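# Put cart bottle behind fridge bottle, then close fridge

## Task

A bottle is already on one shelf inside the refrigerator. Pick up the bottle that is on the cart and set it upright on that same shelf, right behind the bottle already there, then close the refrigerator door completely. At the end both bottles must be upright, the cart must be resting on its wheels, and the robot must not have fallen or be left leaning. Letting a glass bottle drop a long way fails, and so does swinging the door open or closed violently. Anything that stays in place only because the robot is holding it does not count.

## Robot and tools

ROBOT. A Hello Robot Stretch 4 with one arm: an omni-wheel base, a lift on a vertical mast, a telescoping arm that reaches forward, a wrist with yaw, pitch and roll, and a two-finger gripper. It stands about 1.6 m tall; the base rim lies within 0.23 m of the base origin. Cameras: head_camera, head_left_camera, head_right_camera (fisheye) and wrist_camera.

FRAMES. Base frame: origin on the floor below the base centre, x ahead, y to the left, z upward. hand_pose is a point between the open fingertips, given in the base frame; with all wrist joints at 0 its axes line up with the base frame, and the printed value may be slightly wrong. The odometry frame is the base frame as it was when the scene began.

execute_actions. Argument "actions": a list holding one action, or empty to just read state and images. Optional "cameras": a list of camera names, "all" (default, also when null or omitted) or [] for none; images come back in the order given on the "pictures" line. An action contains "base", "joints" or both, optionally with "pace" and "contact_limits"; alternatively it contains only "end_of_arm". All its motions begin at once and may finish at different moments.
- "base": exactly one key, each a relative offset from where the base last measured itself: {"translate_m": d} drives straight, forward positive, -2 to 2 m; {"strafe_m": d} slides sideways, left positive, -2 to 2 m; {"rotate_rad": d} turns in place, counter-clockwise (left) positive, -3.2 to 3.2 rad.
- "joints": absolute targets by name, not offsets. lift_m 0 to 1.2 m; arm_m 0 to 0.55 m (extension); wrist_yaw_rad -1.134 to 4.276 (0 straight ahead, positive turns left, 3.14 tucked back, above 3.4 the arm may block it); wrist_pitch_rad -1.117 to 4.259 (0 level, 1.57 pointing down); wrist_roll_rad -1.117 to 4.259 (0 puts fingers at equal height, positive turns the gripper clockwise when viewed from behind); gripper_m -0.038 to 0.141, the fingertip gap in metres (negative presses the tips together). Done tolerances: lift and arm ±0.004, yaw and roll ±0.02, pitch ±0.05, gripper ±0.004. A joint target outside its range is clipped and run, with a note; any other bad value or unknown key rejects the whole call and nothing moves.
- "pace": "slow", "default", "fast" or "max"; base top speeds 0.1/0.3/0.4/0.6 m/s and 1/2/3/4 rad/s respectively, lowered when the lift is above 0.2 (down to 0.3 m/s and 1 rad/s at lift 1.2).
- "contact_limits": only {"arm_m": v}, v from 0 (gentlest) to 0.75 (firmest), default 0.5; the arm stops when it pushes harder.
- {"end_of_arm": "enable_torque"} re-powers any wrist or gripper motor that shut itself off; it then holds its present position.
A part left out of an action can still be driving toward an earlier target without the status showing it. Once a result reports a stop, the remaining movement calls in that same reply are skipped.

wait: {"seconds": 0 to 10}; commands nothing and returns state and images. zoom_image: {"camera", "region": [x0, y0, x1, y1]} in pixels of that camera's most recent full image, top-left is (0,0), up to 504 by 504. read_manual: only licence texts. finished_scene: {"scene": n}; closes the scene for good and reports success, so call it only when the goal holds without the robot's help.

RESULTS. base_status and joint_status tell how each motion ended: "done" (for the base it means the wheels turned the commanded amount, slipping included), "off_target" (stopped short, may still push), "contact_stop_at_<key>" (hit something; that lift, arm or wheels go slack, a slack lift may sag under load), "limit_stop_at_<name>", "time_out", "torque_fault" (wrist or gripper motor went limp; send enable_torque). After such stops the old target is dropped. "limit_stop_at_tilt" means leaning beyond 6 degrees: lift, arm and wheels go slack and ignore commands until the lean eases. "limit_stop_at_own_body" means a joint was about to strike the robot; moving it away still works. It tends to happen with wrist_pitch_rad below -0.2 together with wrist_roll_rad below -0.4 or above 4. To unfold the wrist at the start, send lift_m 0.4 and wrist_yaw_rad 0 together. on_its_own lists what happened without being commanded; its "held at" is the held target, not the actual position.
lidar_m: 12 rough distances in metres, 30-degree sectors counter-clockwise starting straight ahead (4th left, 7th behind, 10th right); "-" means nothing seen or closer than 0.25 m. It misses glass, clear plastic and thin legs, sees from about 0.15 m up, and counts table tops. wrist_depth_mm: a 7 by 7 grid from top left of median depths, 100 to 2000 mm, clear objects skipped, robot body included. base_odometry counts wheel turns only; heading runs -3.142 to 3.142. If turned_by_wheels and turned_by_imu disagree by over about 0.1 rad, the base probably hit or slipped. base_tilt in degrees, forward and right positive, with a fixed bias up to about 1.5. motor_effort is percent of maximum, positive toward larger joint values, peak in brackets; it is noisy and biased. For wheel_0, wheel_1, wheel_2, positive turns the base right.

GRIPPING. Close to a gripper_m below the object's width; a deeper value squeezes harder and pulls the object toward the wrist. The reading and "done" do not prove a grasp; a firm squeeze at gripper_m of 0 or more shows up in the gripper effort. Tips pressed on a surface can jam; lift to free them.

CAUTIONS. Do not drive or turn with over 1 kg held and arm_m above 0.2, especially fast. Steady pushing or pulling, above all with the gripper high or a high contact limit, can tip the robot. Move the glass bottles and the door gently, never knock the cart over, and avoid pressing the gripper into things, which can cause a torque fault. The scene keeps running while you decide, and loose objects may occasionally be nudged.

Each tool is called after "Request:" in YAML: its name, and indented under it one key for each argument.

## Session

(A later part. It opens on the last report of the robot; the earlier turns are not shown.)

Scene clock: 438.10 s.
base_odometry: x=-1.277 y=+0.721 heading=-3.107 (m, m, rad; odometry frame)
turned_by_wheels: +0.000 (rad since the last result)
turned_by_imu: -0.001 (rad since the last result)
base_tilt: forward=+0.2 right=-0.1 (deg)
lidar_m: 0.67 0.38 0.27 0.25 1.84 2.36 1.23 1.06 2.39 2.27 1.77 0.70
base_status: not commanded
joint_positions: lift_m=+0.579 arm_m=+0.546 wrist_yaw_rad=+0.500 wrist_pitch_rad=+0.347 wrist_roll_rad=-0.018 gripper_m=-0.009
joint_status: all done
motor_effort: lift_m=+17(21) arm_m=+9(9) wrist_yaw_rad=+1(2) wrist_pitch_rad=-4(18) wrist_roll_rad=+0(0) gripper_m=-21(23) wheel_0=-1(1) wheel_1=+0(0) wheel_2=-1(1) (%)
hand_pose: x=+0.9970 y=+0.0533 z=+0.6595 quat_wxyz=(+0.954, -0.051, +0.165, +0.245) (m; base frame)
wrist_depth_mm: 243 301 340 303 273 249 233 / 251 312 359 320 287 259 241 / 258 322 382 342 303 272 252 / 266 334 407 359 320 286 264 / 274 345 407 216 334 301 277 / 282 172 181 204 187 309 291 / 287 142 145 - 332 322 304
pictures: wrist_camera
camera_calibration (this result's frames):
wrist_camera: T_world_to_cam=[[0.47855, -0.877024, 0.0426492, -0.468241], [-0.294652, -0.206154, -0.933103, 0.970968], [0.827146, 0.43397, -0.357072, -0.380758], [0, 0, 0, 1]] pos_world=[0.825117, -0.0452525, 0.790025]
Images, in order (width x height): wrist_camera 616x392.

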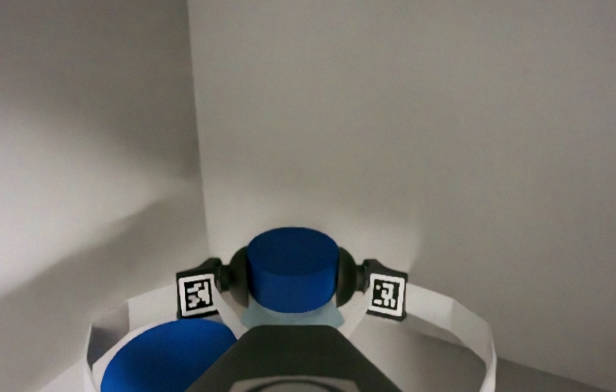

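Landed. Release as before.

Request:
execute_actions:
  actions:
    - {"joints":{"gripper_m":0.058},"pace":"slow"}
  cameras: []

Request:
execute_actions:
  actions:
    - {"joints":{"lift_m":0.594,"wrist_pitch_rad":0.26},"pace":"slow"}
  cameras: ["wrist_camera"]

Scene clock: 444.73 s.
base_odometry: x=-1.277 y=+0.721 heading=-3.107 (m, m, rad; odometry frame)
turned_by_wheels: +0.000 (rad since the last result)
turned_by_imu: -0.001 (rad since the last result)
base_tilt: forward=+0.2 right=-0.1 (deg)
lidar_m: 0.67 0.38 0.27 0.25 1.76 2.35 1.25 1.07 2.40 2.27 1.77 0.69
base_status: not commanded
joint_positions: lift_m=+0.579 arm_m=+0.546 wrist_yaw_rad=+0.500 wrist_pitch_rad=+0.344 wrist_roll_rad=-0.018 gripper_m=+0.058
joint_status: all done
motor_effort: lift_m=+17(17) arm_m=+8(9) wrist_yaw_rad=+1(1) wrist_pitch_rad=+3(10) wrist_roll_rad=+1(0) gripper_m=-2(22) wheel_0=+0(0) wheel_1=+0(0) wheel_2=-1(1) (%)
hand_pose: x=+0.9972 y=+0.0534 z=+0.6601 quat_wxyz=(+0.954, -0.051, +0.164, +0.245) (m; base frame)
wrist_depth_mm: 244 301 342 303 273 250 233 / 251 312 359 320 287 260 242 / 258 322 382 340 303 273 252 / 266 334 407 362 320 286 264 / 274 345 413 221 330 301 277 / 281 334 191 208 198 317 290 / 289 141 147 - 324 317 304
pictures: none
No camera images: the call's "cameras" was empty. Leave "cameras" out to get every camera's image.

Scene clock: 445.57 s.
base_odometry: x=-1.277 y=+0.721 heading=-3.107 (m, m, rad; odometry frame)
turned_by_wheels: +0.000 (rad since the last result)
turned_by_imu: +0.000 (rad since the last result)
base_tilt: forward=+0.3 right=-0.1 (deg)
lidar_m: 0.65 0.36 0.26 0.26 1.80 2.34 1.28 1.05 2.37 2.28 1.75 0.69
base_status: not commanded
joint_positions: lift_m=+0.594 arm_m=+0.546 wrist_yaw_rad=+0.500 wrist_pitch_rad=+0.262 wrist_roll_rad=-0.018 gripper_m=+0.058
joint_status: all done
motor_effort: lift_m=+23(24) arm_m=+9(9) wrist_yaw_rad=+1(1) wrist_pitch_rad=-6(9) wrist_roll_rad=-1(0) gripper_m=-2(2) wheel_0=+0(0) wheel_1=+0(0) wheel_2=-1(1) (%)
hand_pose: x=+1.0034 y=+0.0568 z=+0.6972 quat_wxyz=(+0.960, -0.041, +0.124, +0.246) (m; base frame)
wrist_depth_mm: 246 303 347 309 278 252 236 / 252 312 359 322 289 262 242 / 258 322 377 338 301 272 252 / 264 330 394 353 315 282 260 / 270 340 407 370 320 294 271 / 276 325 200 226 198 306 281 / 281 330 387 - 351 307 290
pictures: wrist_camera
camera_calibration (this result's frames):
wrist_camera: T_world_to_cam=[[0.475393, -0.878765, 0.0421122, -0.466186], [-0.224732, -0.167576, -0.959903, 0.955113], [0.850586, 0.446867, -0.277151, -0.45408], [0, 0, 0, 1]] pos_world=[0.8225, -0.0467006, 0.810599]
Images, in order (width x height): wrist_camera 616x392.

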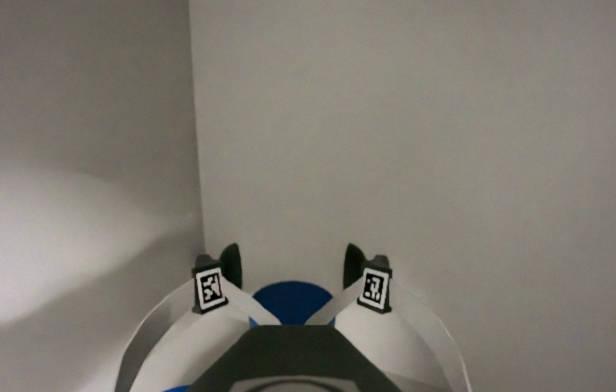

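Request:
execute_actions:
  actions:
    - {"joints":{"arm_m":0.15},"pace":"slow"}
  cameras: ["head_camera","wrist_camera"]

Scene clock: 455.33 s.
base_odometry: x=-1.277 y=+0.721 heading=-3.107 (m, m, rad; odometry frame)
turned_by_wheels: +0.000 (rad since the last result)
turned_by_imu: -0.002 (rad since the last result)
base_tilt: forward=+0.2 right=+0.0 (deg)
lidar_m: 0.65 0.39 0.26 0.25 1.79 2.34 1.26 1.07 2.38 2.27 1.78 0.70
base_status: not commanded
joint_positions: lift_m=+0.594 arm_m=+0.152 wrist_yaw_rad=+0.500 wrist_pitch_rad=+0.262 wrist_roll_rad=-0.018 gripper_m=+0.058
joint_status: all done
motor_effort: lift_m=+23(23) arm_m=-9(9) wrist_yaw_rad=+1(1) wrist_pitch_rad=-5(6) wrist_roll_rad=+1(1) gripper_m=-1(3) wheel_0=+0(0) wheel_1=+0(0) wheel_2=-1(1) (%)
hand_pose: x=+0.6090 y=+0.0568 z=+0.6973 quat_wxyz=(+0.960, -0.041, +0.124, +0.246) (m; base frame)
wrist_depth_mm: 285 340 397 544 627 580 539 / 291 351 413 603 676 615 559 / 297 368 427 634 699 634 580 / 306 387 442 676 574 654 603 / 312 404 430 603 480 627 597 / 319 377 200 449 198 473 473 / 324 382 459 - 379 377 384
pictures: head_camera, wrist_camera
camera_calibration (this result's frames):
wrist_camera: T_world_to_cam=[[0.475384, -0.87877, 0.0421113, -0.278651], [-0.224514, -0.167457, -0.959975, 0.866449], [0.850649, 0.446902, -0.276902, -0.118755], [0, 0, 0, 1]] pos_world=[0.428015, -0.0467054, 0.81062]
Images, in order (width x height): head_camera 420x560, wrist_camera 616x392.

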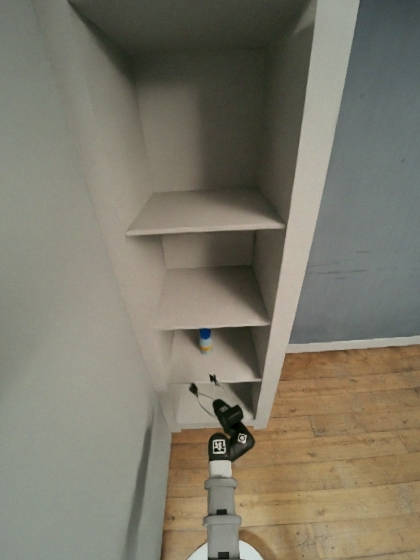

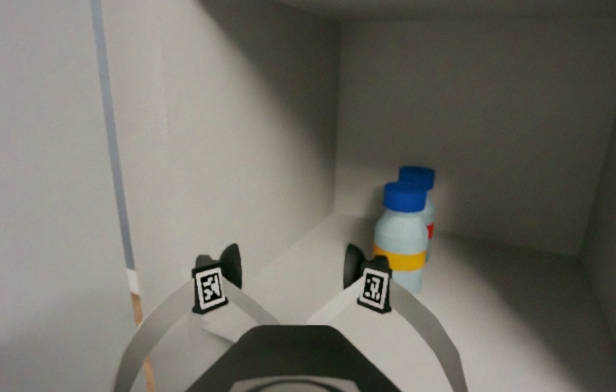

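Request:
execute_actions:
  actions:
    - {"base":{"translate_m":-0.5},"joints":{"arm_m":0}}
  cameras: []

Request:
execute_actions:
  actions:
    - {"base":{"strafe_m":0.75},"joints":{"wrist_yaw_rad":3.05,"wrist_pitch_rad":0,"gripper_m":0.0,"lift_m":0.5}}
  cameras: []

Request:
execute_actions:
  actions:
    - {"base":{"translate_m":0.55}}
  cameras: ["head_right_camera"]

Scene clock: 465.80 s.
base_odometry: x=-0.777 y=+0.738 heading=-3.107 (m, m, rad; odometry frame)
turned_by_wheels: +0.000 (rad since the last result)
turned_by_imu: +0.000 (rad since the last result)
base_tilt: forward=+0.2 right=+0.0 (deg)
lidar_m: 1.09 0.58 2.47 1.67 1.74 2.04 0.90 0.65 0.65 2.28 2.39 1.81
base_status: done
joint_positions: lift_m=+0.594 arm_m=+0.002 wrist_yaw_rad=+0.500 wrist_pitch_rad=+0.262 wrist_roll_rad=-0.018 gripper_m=+0.058
joint_status: all done
motor_effort: lift_m=+23(23) arm_m=-9(10) wrist_yaw_rad=+0(1) wrist_pitch_rad=-5(6) wrist_roll_rad=+3(2) gripper_m=-2(2) wheel_0=+1(2) wheel_1=-1(4) wheel_2=-2(8) (%)
hand_pose: x=+0.4589 y=+0.0569 z=+0.6973 quat_wxyz=(+0.960, -0.041, +0.124, +0.246) (m; base frame)
wrist_depth_mm: - 373 455 661 946 1138 1025 / - 389 477 691 1118 1205 1098 / - 410 492 732 1229 1229 976 / - 427 512 768 1078 1060 842 / 1808 459 496 798 1397 1366 820 / 1336 1255 200 750 198 1160 866 / 1098 508 512 - 1078 960 917
pictures: none
No camera images: the call's "cameras" was empty. Leave "cameras" out to get every camera's image.

Scene clock: 469.63 s.
base_odometry: x=-0.751 y=-0.011 heading=-3.107 (m, m, rad; odometry frame)
turned_by_wheels: +0.000 (rad since the last result)
turned_by_imu: +0.002 (rad since the last result)
base_tilt: forward=+0.2 right=+0.0 (deg)
lidar_m: 1.70 1.79 1.73 0.94 0.95 1.30 1.95 1.33 1.26 3.01 2.49 0.68
base_status: done
joint_positions: lift_m=+0.500 arm_m=+0.002 wrist_yaw_rad=+3.050 wrist_pitch_rad=+0.002 wrist_roll_rad=-0.018 gripper_m=+0.000
joint_status: all done
motor_effort: lift_m=+18(21) arm_m=-8(8) wrist_yaw_rad=+2(3) wrist_pitch_rad=-5(10) wrist_roll_rad=-1(3) gripper_m=-5(6) wheel_0=+0(6) wheel_1=-2(7) wheel_2=-1(2) (%)
hand_pose: x=-0.1068 y=+0.1136 z=+0.6778 quat_wxyz=(+0.046, -0.001, -0.009, +0.999) (m; base frame)
wrist_depth_mm: - 141 - - - - - / 108 142 - - - - - / 116 143 - - - - 1983 / 140 - - - - - 1863 / - - - - - - 1983 / - - 187 194 1863 1921 1983 / 1430 1366 1537 - 1366 1499 1499
pictures: none
No camera images: the call's "cameras" was empty. Leave "cameras" out to get every camera's image.

Scene clock: 472.97 s.
base_odometry: x=-1.301 y=-0.030 heading=-3.107 (m, m, rad; odometry frame)
turned_by_wheels: +0.000 (rad since the last result)
turned_by_imu: -0.002 (rad since the last result)
base_tilt: forward=+0.2 right=-0.1 (deg)
lidar_m: 1.17 1.22 1.72 1.67 1.14 1.32 2.53 1.60 1.59 0.34 0.39 0.56
base_status: done
joint_positions: lift_m=+0.500 arm_m=+0.002 wrist_yaw_rad=+3.050 wrist_pitch_rad=+0.002 wrist_roll_rad=-0.018 gripper_m=+0.000
joint_status: not commanded
motor_effort: lift_m=+19(19) arm_m=-8(9) wrist_yaw_rad=+2(3) wrist_pitch_rad=-5(5) wrist_roll_rad=+0(1) gripper_m=-3(3) wheel_0=-2(5) wheel_1=-1(5) wheel_2=+2(9) (%)
hand_pose: x=-0.1068 y=+0.1135 z=+0.6777 quat_wxyz=(+0.046, -0.001, -0.009, +0.999) (m; base frame)
wrist_depth_mm: - 141 - - - - 1983 / 108 142 - - - - - / 116 143 - - - - 1983 / 140 - - - - - 1863 / - - - - - - 1983 / 1921 - 187 195 1863 - 1983 / 1464 1366 1537 - 1397 1499 1499
pictures: head_right_camera
Images, in order (width x height): head_right_camera 420x672.

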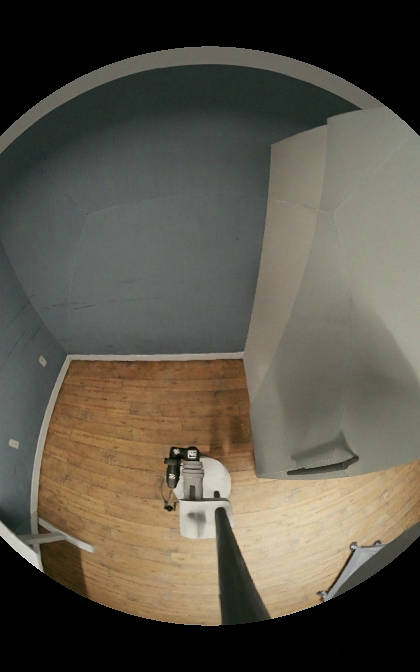

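Request:
execute_actions:
  actions:
    - {"base":{"translate_m":0.1},"pace":"slow"}
  cameras: []

Request:
execute_actions:
  actions:
    - {"base":{"strafe_m":-0.4},"pace":"slow"}
  cameras: ["head_right_camera"]

Scene clock: 480.60 s.
base_odometry: x=-1.401 y=-0.033 heading=-3.107 (m, m, rad; odometry frame)
turned_by_wheels: +0.000 (rad since the last result)
turned_by_imu: -0.002 (rad since the last result)
base_tilt: forward=+0.3 right=+0.0 (deg)
lidar_m: 1.07 1.12 1.57 1.68 1.23 1.33 2.62 1.67 1.65 0.33 0.40 0.57
base_status: done
joint_positions: lift_m=+0.500 arm_m=+0.002 wrist_yaw_rad=+3.050 wrist_pitch_rad=+0.002 wrist_roll_rad=-0.018 gripper_m=+0.000
joint_status: not commanded
motor_effort: lift_m=+19(19) arm_m=-9(8) wrist_yaw_rad=+1(2) wrist_pitch_rad=-5(5) wrist_roll_rad=+0(0) gripper_m=-4(4) wheel_0=+0(1) wheel_1=+1(3) wheel_2=-2(7) (%)
hand_pose: x=-0.1068 y=+0.1135 z=+0.6777 quat_wxyz=(+0.046, -0.001, -0.009, +0.999) (m; base frame)
wrist_depth_mm: - 141 - - - - 1983 / 108 142 - - - - - / 116 143 - - - - 1983 / 140 - - - - - 1863 / - - - - - - - / 1863 - 187 195 1808 - 1921 / 1464 1366 1537 - 1397 1537 1464
pictures: none
No camera images: the call's "cameras" was empty. Leave "cameras" out to get every camera's image.

Scene clock: 485.73 s.
base_odometry: x=-1.415 y=+0.366 heading=-3.107 (m, m, rad; odometry frame)
turned_by_wheels: +0.000 (rad since the last result)
turned_by_imu: -0.002 (rad since the last result)
base_tilt: forward=+0.1 right=+0.0 (deg)
lidar_m: 0.34 1.11 1.56 2.08 1.55 1.90 2.64 1.38 2.75 0.25 0.25 0.27
base_status: done
joint_positions: lift_m=+0.500 arm_m=+0.002 wrist_yaw_rad=+3.050 wrist_pitch_rad=+0.002 wrist_roll_rad=-0.018 gripper_m=+0.000
joint_status: not commanded
motor_effort: lift_m=+19(19) arm_m=-9(8) wrist_yaw_rad=+2(2) wrist_pitch_rad=-5(6) wrist_roll_rad=-1(0) gripper_m=-4(5) wheel_0=+2(9) wheel_1=-1(6) wheel_2=+0(1) (%)
hand_pose: x=-0.1068 y=+0.1135 z=+0.6777 quat_wxyz=(+0.046, -0.001, -0.009, +0.999) (m; base frame)
wrist_depth_mm: - 141 - - - - - / 108 142 - - - - - / 116 143 - - - - - / 140 1708 - - - - - / - - - - - - - / 1618 1808 187 195 1808 - - / 1430 1397 1576 - 1397 1499 1499
pictures: head_right_camera
Images, in order (width x height): head_right_camera 420x672.

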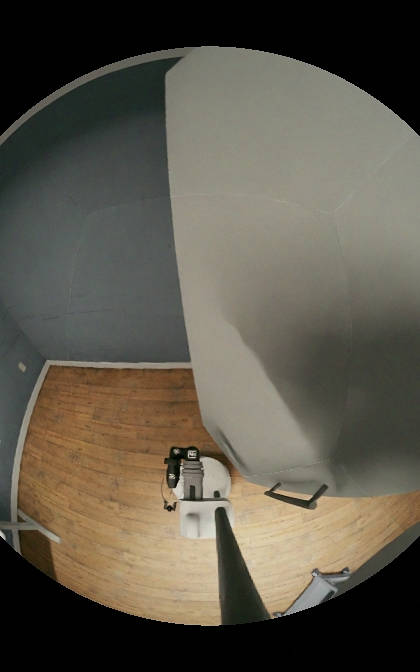

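Same as before: back off, shift right, push forward.

Request:
execute_actions:
  actions:
    - {"base":{"translate_m":-0.35},"pace":"slow"}
  cameras: []

Request:
execute_actions:
  actions:
    - {"base":{"strafe_m":-0.4},"pace":"slow"}
  cameras: ["head_right_camera","head_camera"]

Scene clock: 495.73 s.
base_odometry: x=-1.065 y=+0.378 heading=-3.108 (m, m, rad; odometry frame)
turned_by_wheels: +0.000 (rad since the last result)
turned_by_imu: -0.001 (rad since the last result)
base_tilt: forward=+0.1 right=+0.0 (deg)
lidar_m: 0.66 1.48 2.05 1.94 1.38 1.92 2.28 1.13 1.11 2.63 0.53 0.46
base_status: done
joint_positions: lift_m=+0.500 arm_m=+0.002 wrist_yaw_rad=+3.050 wrist_pitch_rad=+0.002 wrist_roll_rad=-0.018 gripper_m=+0.000
joint_status: not commanded
motor_effort: lift_m=+19(19) arm_m=-8(8) wrist_yaw_rad=+1(1) wrist_pitch_rad=-5(6) wrist_roll_rad=+1(0) gripper_m=-3(4) wheel_0=-2(5) wheel_1=-2(4) wheel_2=+0(6) (%)
hand_pose: x=-0.1068 y=+0.1135 z=+0.6777 quat_wxyz=(+0.046, -0.001, -0.009, +0.999) (m; base frame)
wrist_depth_mm: - 141 - - - - - / 108 142 - - - - - / 116 143 - - - - - / 140 - - - - - - / 1308 - - - - - - / 1464 - 187 194 1808 - - / 1336 1366 1576 - 1397 1537 1499
pictures: none
No camera images: the call's "cameras" was empty. Leave "cameras" out to get every camera's image.

Scene clock: 500.87 s.
base_odometry: x=-1.078 y=+0.778 heading=-3.108 (m, m, rad; odometry frame)
turned_by_wheels: +0.000 (rad since the last result)
turned_by_imu: -0.003 (rad since the last result)
base_tilt: forward=+0.2 right=+0.0 (deg)
lidar_m: 0.35 0.59 2.03 1.91 1.79 2.37 1.04 0.86 2.34 2.22 2.07 0.93
base_status: done
joint_positions: lift_m=+0.500 arm_m=+0.002 wrist_yaw_rad=+3.050 wrist_pitch_rad=+0.002 wrist_roll_rad=-0.018 gripper_m=+0.000
joint_status: not commanded
motor_effort: lift_m=+19(19) arm_m=-9(8) wrist_yaw_rad=+2(2) wrist_pitch_rad=-5(5) wrist_roll_rad=-1(0) gripper_m=-4(4) wheel_0=+1(4) wheel_1=-2(6) wheel_2=-1(1) (%)
hand_pose: x=-0.1068 y=+0.1135 z=+0.6777 quat_wxyz=(+0.046, -0.001, -0.009, +0.999) (m; base frame)
wrist_depth_mm: - 141 - - - - - / 108 142 - - - - - / 116 143 - - - - - / 140 - - - - - - / 946 1255 - - - - - / 1366 1537 187 194 1863 - - / 1118 1025 1366 - 1397 1499 1499
pictures: head_camera, head_right_camera
Images, in order (width x height): head_camera 420x560, head_right_camera 420x672.

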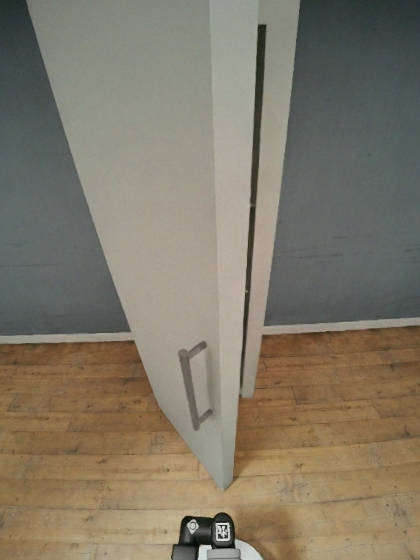

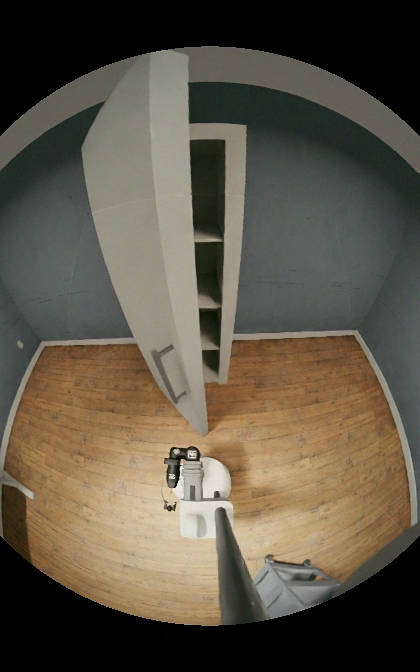

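Request:
execute_actions:
  actions:
    - {"base":{"strafe_m":0.15},"pace":"slow"}
  cameras: []

Request:
execute_actions:
  actions:
    - {"base":{"translate_m":0.45},"pace":"slow"}
  cameras: ["head_left_camera","head_camera"]

Scene clock: 508.57 s.
base_odometry: x=-1.073 y=+0.628 heading=-3.108 (m, m, rad; odometry frame)
turned_by_wheels: +0.000 (rad since the last result)
turned_by_imu: -0.001 (rad since the last result)
base_tilt: forward=+0.1 right=+0.0 (deg)
lidar_m: 0.34 0.79 2.05 1.92 1.61 2.21 1.21 0.89 2.48 2.37 2.04 0.39
base_status: done
joint_positions: lift_m=+0.500 arm_m=+0.002 wrist_yaw_rad=+3.050 wrist_pitch_rad=+0.002 wrist_roll_rad=-0.018 gripper_m=+0.000
joint_status: not commanded
motor_effort: lift_m=+19(19) arm_m=-9(8) wrist_yaw_rad=+2(2) wrist_pitch_rad=-5(6) wrist_roll_rad=-1(0) gripper_m=-5(6) wheel_0=+1(2) wheel_1=+0(4) wheel_2=+0(1) (%)
hand_pose: x=-0.1068 y=+0.1135 z=+0.6777 quat_wxyz=(+0.046, -0.001, -0.009, +0.999) (m; base frame)
wrist_depth_mm: - 141 - - - - - / 108 142 - - - - - / 116 143 - - - - - / 140 - - - - - - / 1078 1464 - - - - - / 1537 1499 187 195 1808 - - / 1098 1138 1537 - 1397 1499 1537
pictures: none
No camera images: the call's "cameras" was empty. Leave "cameras" out to get every camera's image.

Scene clock: 514.33 s.
base_odometry: x=-1.523 y=+0.613 heading=-3.108 (m, m, rad; odometry frame)
turned_by_wheels: +0.000 (rad since the last result)
turned_by_imu: -0.003 (rad since the last result)
base_tilt: forward=+0.3 right=+0.0 (deg)
lidar_m: 0.25 0.29 1.40 2.35 1.82 2.27 1.56 1.33 2.47 0.27 0.25 -
base_status: done
joint_positions: lift_m=+0.500 arm_m=+0.002 wrist_yaw_rad=+3.050 wrist_pitch_rad=+0.002 wrist_roll_rad=-0.018 gripper_m=+0.000
joint_status: not commanded
motor_effort: lift_m=+19(19) arm_m=-9(8) wrist_yaw_rad=+1(2) wrist_pitch_rad=-5(5) wrist_roll_rad=+1(1) gripper_m=-3(5) wheel_0=+1(3) wheel_1=+2(4) wheel_2=-1(8) (%)
hand_pose: x=-0.1068 y=+0.1135 z=+0.6777 quat_wxyz=(+0.046, -0.001, -0.009, +0.999) (m; base frame)
wrist_depth_mm: - 141 - - - - - / 108 142 - - - - - / 116 143 - - - - - / 140 1661 - - - - - / 1397 - - - - - - / 1430 1756 187 195 1863 - - / 1366 1366 1576 - 1397 1537 1499
pictures: head_camera, head_left_camera
Images, in order (width x height): head_camera 420x560, head_left_camera 420x672.

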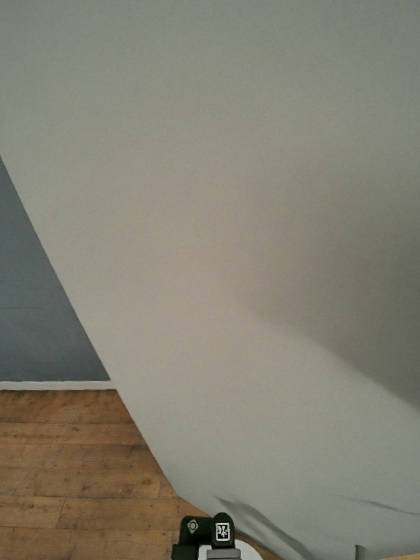

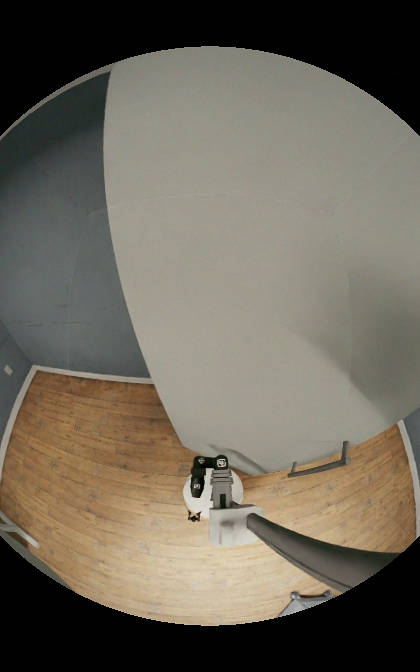

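Request:
execute_actions:
  actions:
    - {"base":{"translate_m":-0.25},"pace":"slow"}
  cameras: []

Request:
execute_actions:
  actions:
    - {"base":{"strafe_m":-0.2},"pace":"slow"}
  cameras: ["head_left_camera","head_camera"]

Scene clock: 522.97 s.
base_odometry: x=-1.273 y=+0.621 heading=-3.108 (m, m, rad; odometry frame)
turned_by_wheels: +0.000 (rad since the last result)
turned_by_imu: -0.001 (rad since the last result)
base_tilt: forward=+0.2 right=-0.1 (deg)
lidar_m: 0.59 0.62 1.77 2.33 1.70 2.24 1.37 1.09 2.47 2.38 1.78 0.63
base_status: done
joint_positions: lift_m=+0.500 arm_m=+0.002 wrist_yaw_rad=+3.050 wrist_pitch_rad=+0.002 wrist_roll_rad=-0.018 gripper_m=+0.000
joint_status: not commanded
motor_effort: lift_m=+19(19) arm_m=-9(8) wrist_yaw_rad=+2(1) wrist_pitch_rad=-5(5) wrist_roll_rad=+0(1) gripper_m=-4(4) wheel_0=+0(2) wheel_1=-1(4) wheel_2=+2(5) (%)
hand_pose: x=-0.1068 y=+0.1135 z=+0.6777 quat_wxyz=(+0.046, -0.001, -0.009, +0.999) (m; base frame)
wrist_depth_mm: - 141 - - - - - / 108 142 - - - - - / 116 143 - - - - - / 140 1661 - - - - - / 1160 1756 - - - - - / 1499 1618 187 194 1863 - - / 1118 1308 1537 - 1397 1499 1537
pictures: none
No camera images: the call's "cameras" was empty. Leave "cameras" out to get every camera's image.

Scene clock: 526.10 s.
base_odometry: x=-1.280 y=+0.821 heading=-3.107 (m, m, rad; odometry frame)
turned_by_wheels: +0.000 (rad since the last result)
turned_by_imu: -0.001 (rad since the last result)
base_tilt: forward=+0.2 right=+0.0 (deg)
lidar_m: 0.58 0.62 1.78 2.53 1.91 2.58 1.14 1.00 2.30 2.19 1.77 0.59
base_status: done
joint_positions: lift_m=+0.500 arm_m=+0.002 wrist_yaw_rad=+3.050 wrist_pitch_rad=+0.002 wrist_roll_rad=-0.018 gripper_m=+0.000
joint_status: not commanded
motor_effort: lift_m=+19(19) arm_m=-9(8) wrist_yaw_rad=+2(2) wrist_pitch_rad=-6(6) wrist_roll_rad=-1(0) gripper_m=-3(4) wheel_0=+2(4) wheel_1=+0(5) wheel_2=+1(1) (%)
hand_pose: x=-0.1068 y=+0.1135 z=+0.6777 quat_wxyz=(+0.046, -0.001, -0.009, +0.999) (m; base frame)
wrist_depth_mm: - 141 - - - - - / 108 142 - - - - - / 116 143 - - - - - / 140 1060 - - - - - / 1138 1281 - - - - - / - 1618 187 194 1808 - - / 1160 1060 1537 - 1397 1537 1499
pictures: head_camera, head_left_camera
Images, in order (width x height): head_camera 420x560, head_left_camera 420x672.

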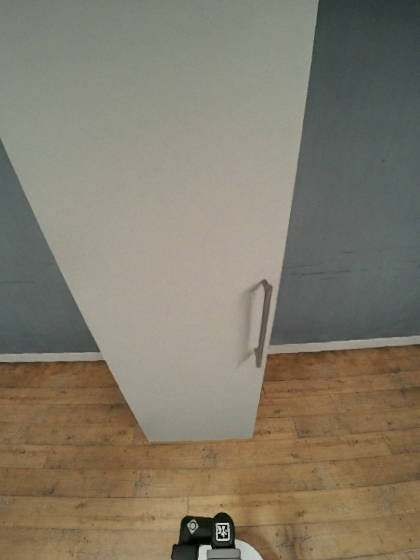

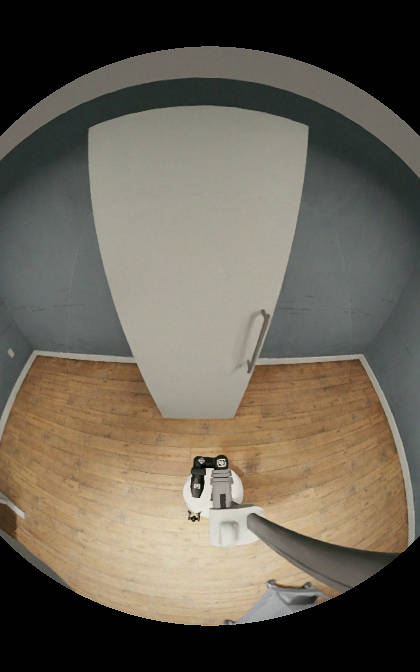

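Request:
execute_actions:
  actions:
    - {"joints":{"arm_m":0.45},"pace":"slow","contact_limits":{"arm_m":0.3}}
  cameras: []

Scene clock: 536.80 s.
base_odometry: x=-1.280 y=+0.821 heading=-3.108 (m, m, rad; odometry frame)
turned_by_wheels: +0.000 (rad since the last result)
turned_by_imu: +0.001 (rad since the last result)
base_tilt: forward=+0.1 right=+0.0 (deg)
lidar_m: 0.58 0.61 1.77 2.53 1.89 2.56 1.15 1.02 2.28 2.15 1.78 0.58
base_status: not commanded
joint_positions: lift_m=+0.500 arm_m=+0.415 wrist_yaw_rad=+3.057 wrist_pitch_rad=+0.002 wrist_roll_rad=-0.018 gripper_m=+0.000
joint_status: arm_m contact_stop (moved +0.414 of +0.448)
on_its_own: arm_m is slack since a contact_stop (your +0.450 is given up); wrist_yaw_rad is at rest, and its effort (-18) is outside its rest range (-13 to +13)
motor_effort: lift_m=+19(19) arm_m=+0(26) wrist_yaw_rad=-18(56) wrist_pitch_rad=-6(6) wrist_roll_rad=-1(2) gripper_m=-3(7) wheel_0=+1(3) wheel_1=+3(9) wheel_2=-6(15) (%)
contact_limits: arm_m 0.3
hand_pose: x=+0.3059 y=+0.1116 z=+0.6777 quat_wxyz=(+0.042, -0.001, -0.009, +0.999) (m; base frame)
wrist_depth_mm: 103 - - - - - - / 104 236 - - - - - / 108 197 549 - - - - / - 574 - - - - - / - 1537 - - - - - / 1921 1537 187 194 1863 - - / 1464 1366 1576 - 1397 1499 1499
pictures: none
No camera images: the call's "cameras" was empty. Leave "cameras" out to get every camera's image.

Firmly closed. Retract and check.

Request:
execute_actions:
  actions:
    - {"base":{"strafe_m":-0.3},"joints":{"arm_m":0.2}}
  cameras: ["head_camera","head_left_camera"]

Scene clock: 544.87 s.
base_odometry: x=-1.290 y=+1.121 heading=-3.107 (m, m, rad; odometry frame)
turned_by_wheels: +0.000 (rad since the last result)
turned_by_imu: -0.002 (rad since the last result)
base_tilt: forward=+0.2 right=+0.0 (deg)
lidar_m: 0.56 0.58 0.86 2.82 2.18 2.59 0.96 1.10 1.95 1.87 1.75 1.29
base_status: done
joint_positions: lift_m=+0.500 arm_m=+0.202 wrist_yaw_rad=+3.050 wrist_pitch_rad=+0.002 wrist_roll_rad=-0.018 gripper_m=+0.000
joint_status: all done
motor_effort: lift_m=+20(20) arm_m=-8(9) wrist_yaw_rad=+1(18) wrist_pitch_rad=-5(5) wrist_roll_rad=+1(0) gripper_m=-4(6) wheel_0=+1(9) wheel_1=+2(8) wheel_2=+2(4) (%)
hand_pose: x=+0.0931 y=+0.1134 z=+0.6777 quat_wxyz=(+0.046, -0.001, -0.009, +0.999) (m; base frame)
wrist_depth_mm: 124 - - - - - - / 114 182 - - - - - / 126 195 404 - - - - / 353 1464 - - - - - / - 1464 1499 1863 - - - / 1042 1464 187 195 1808 - - / 831 379 1336 - 1397 1537 1537
pictures: head_camera, head_left_camera
Images, in order (width x height): head_camera 420x560, head_left_camera 420x672.

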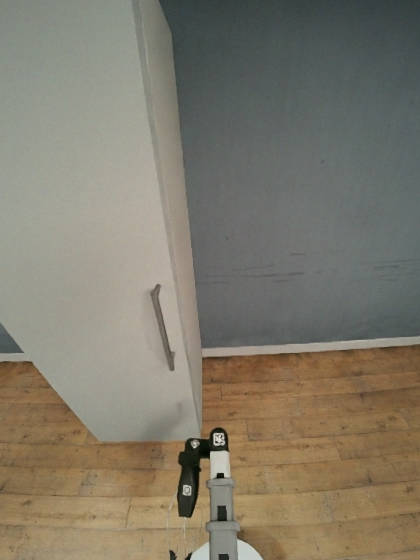

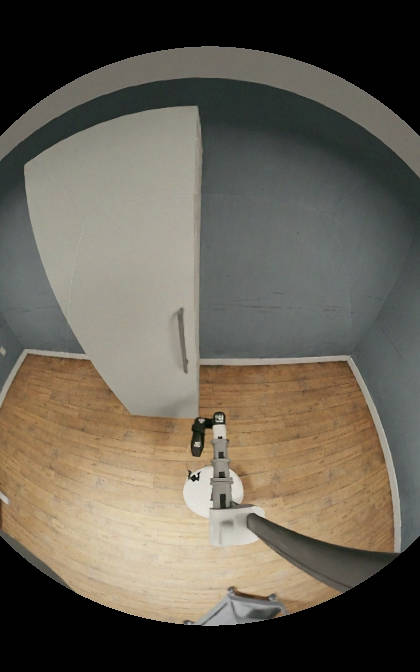

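Request:
finished_scene:
  scene: 2

The scene is finished: the task was done.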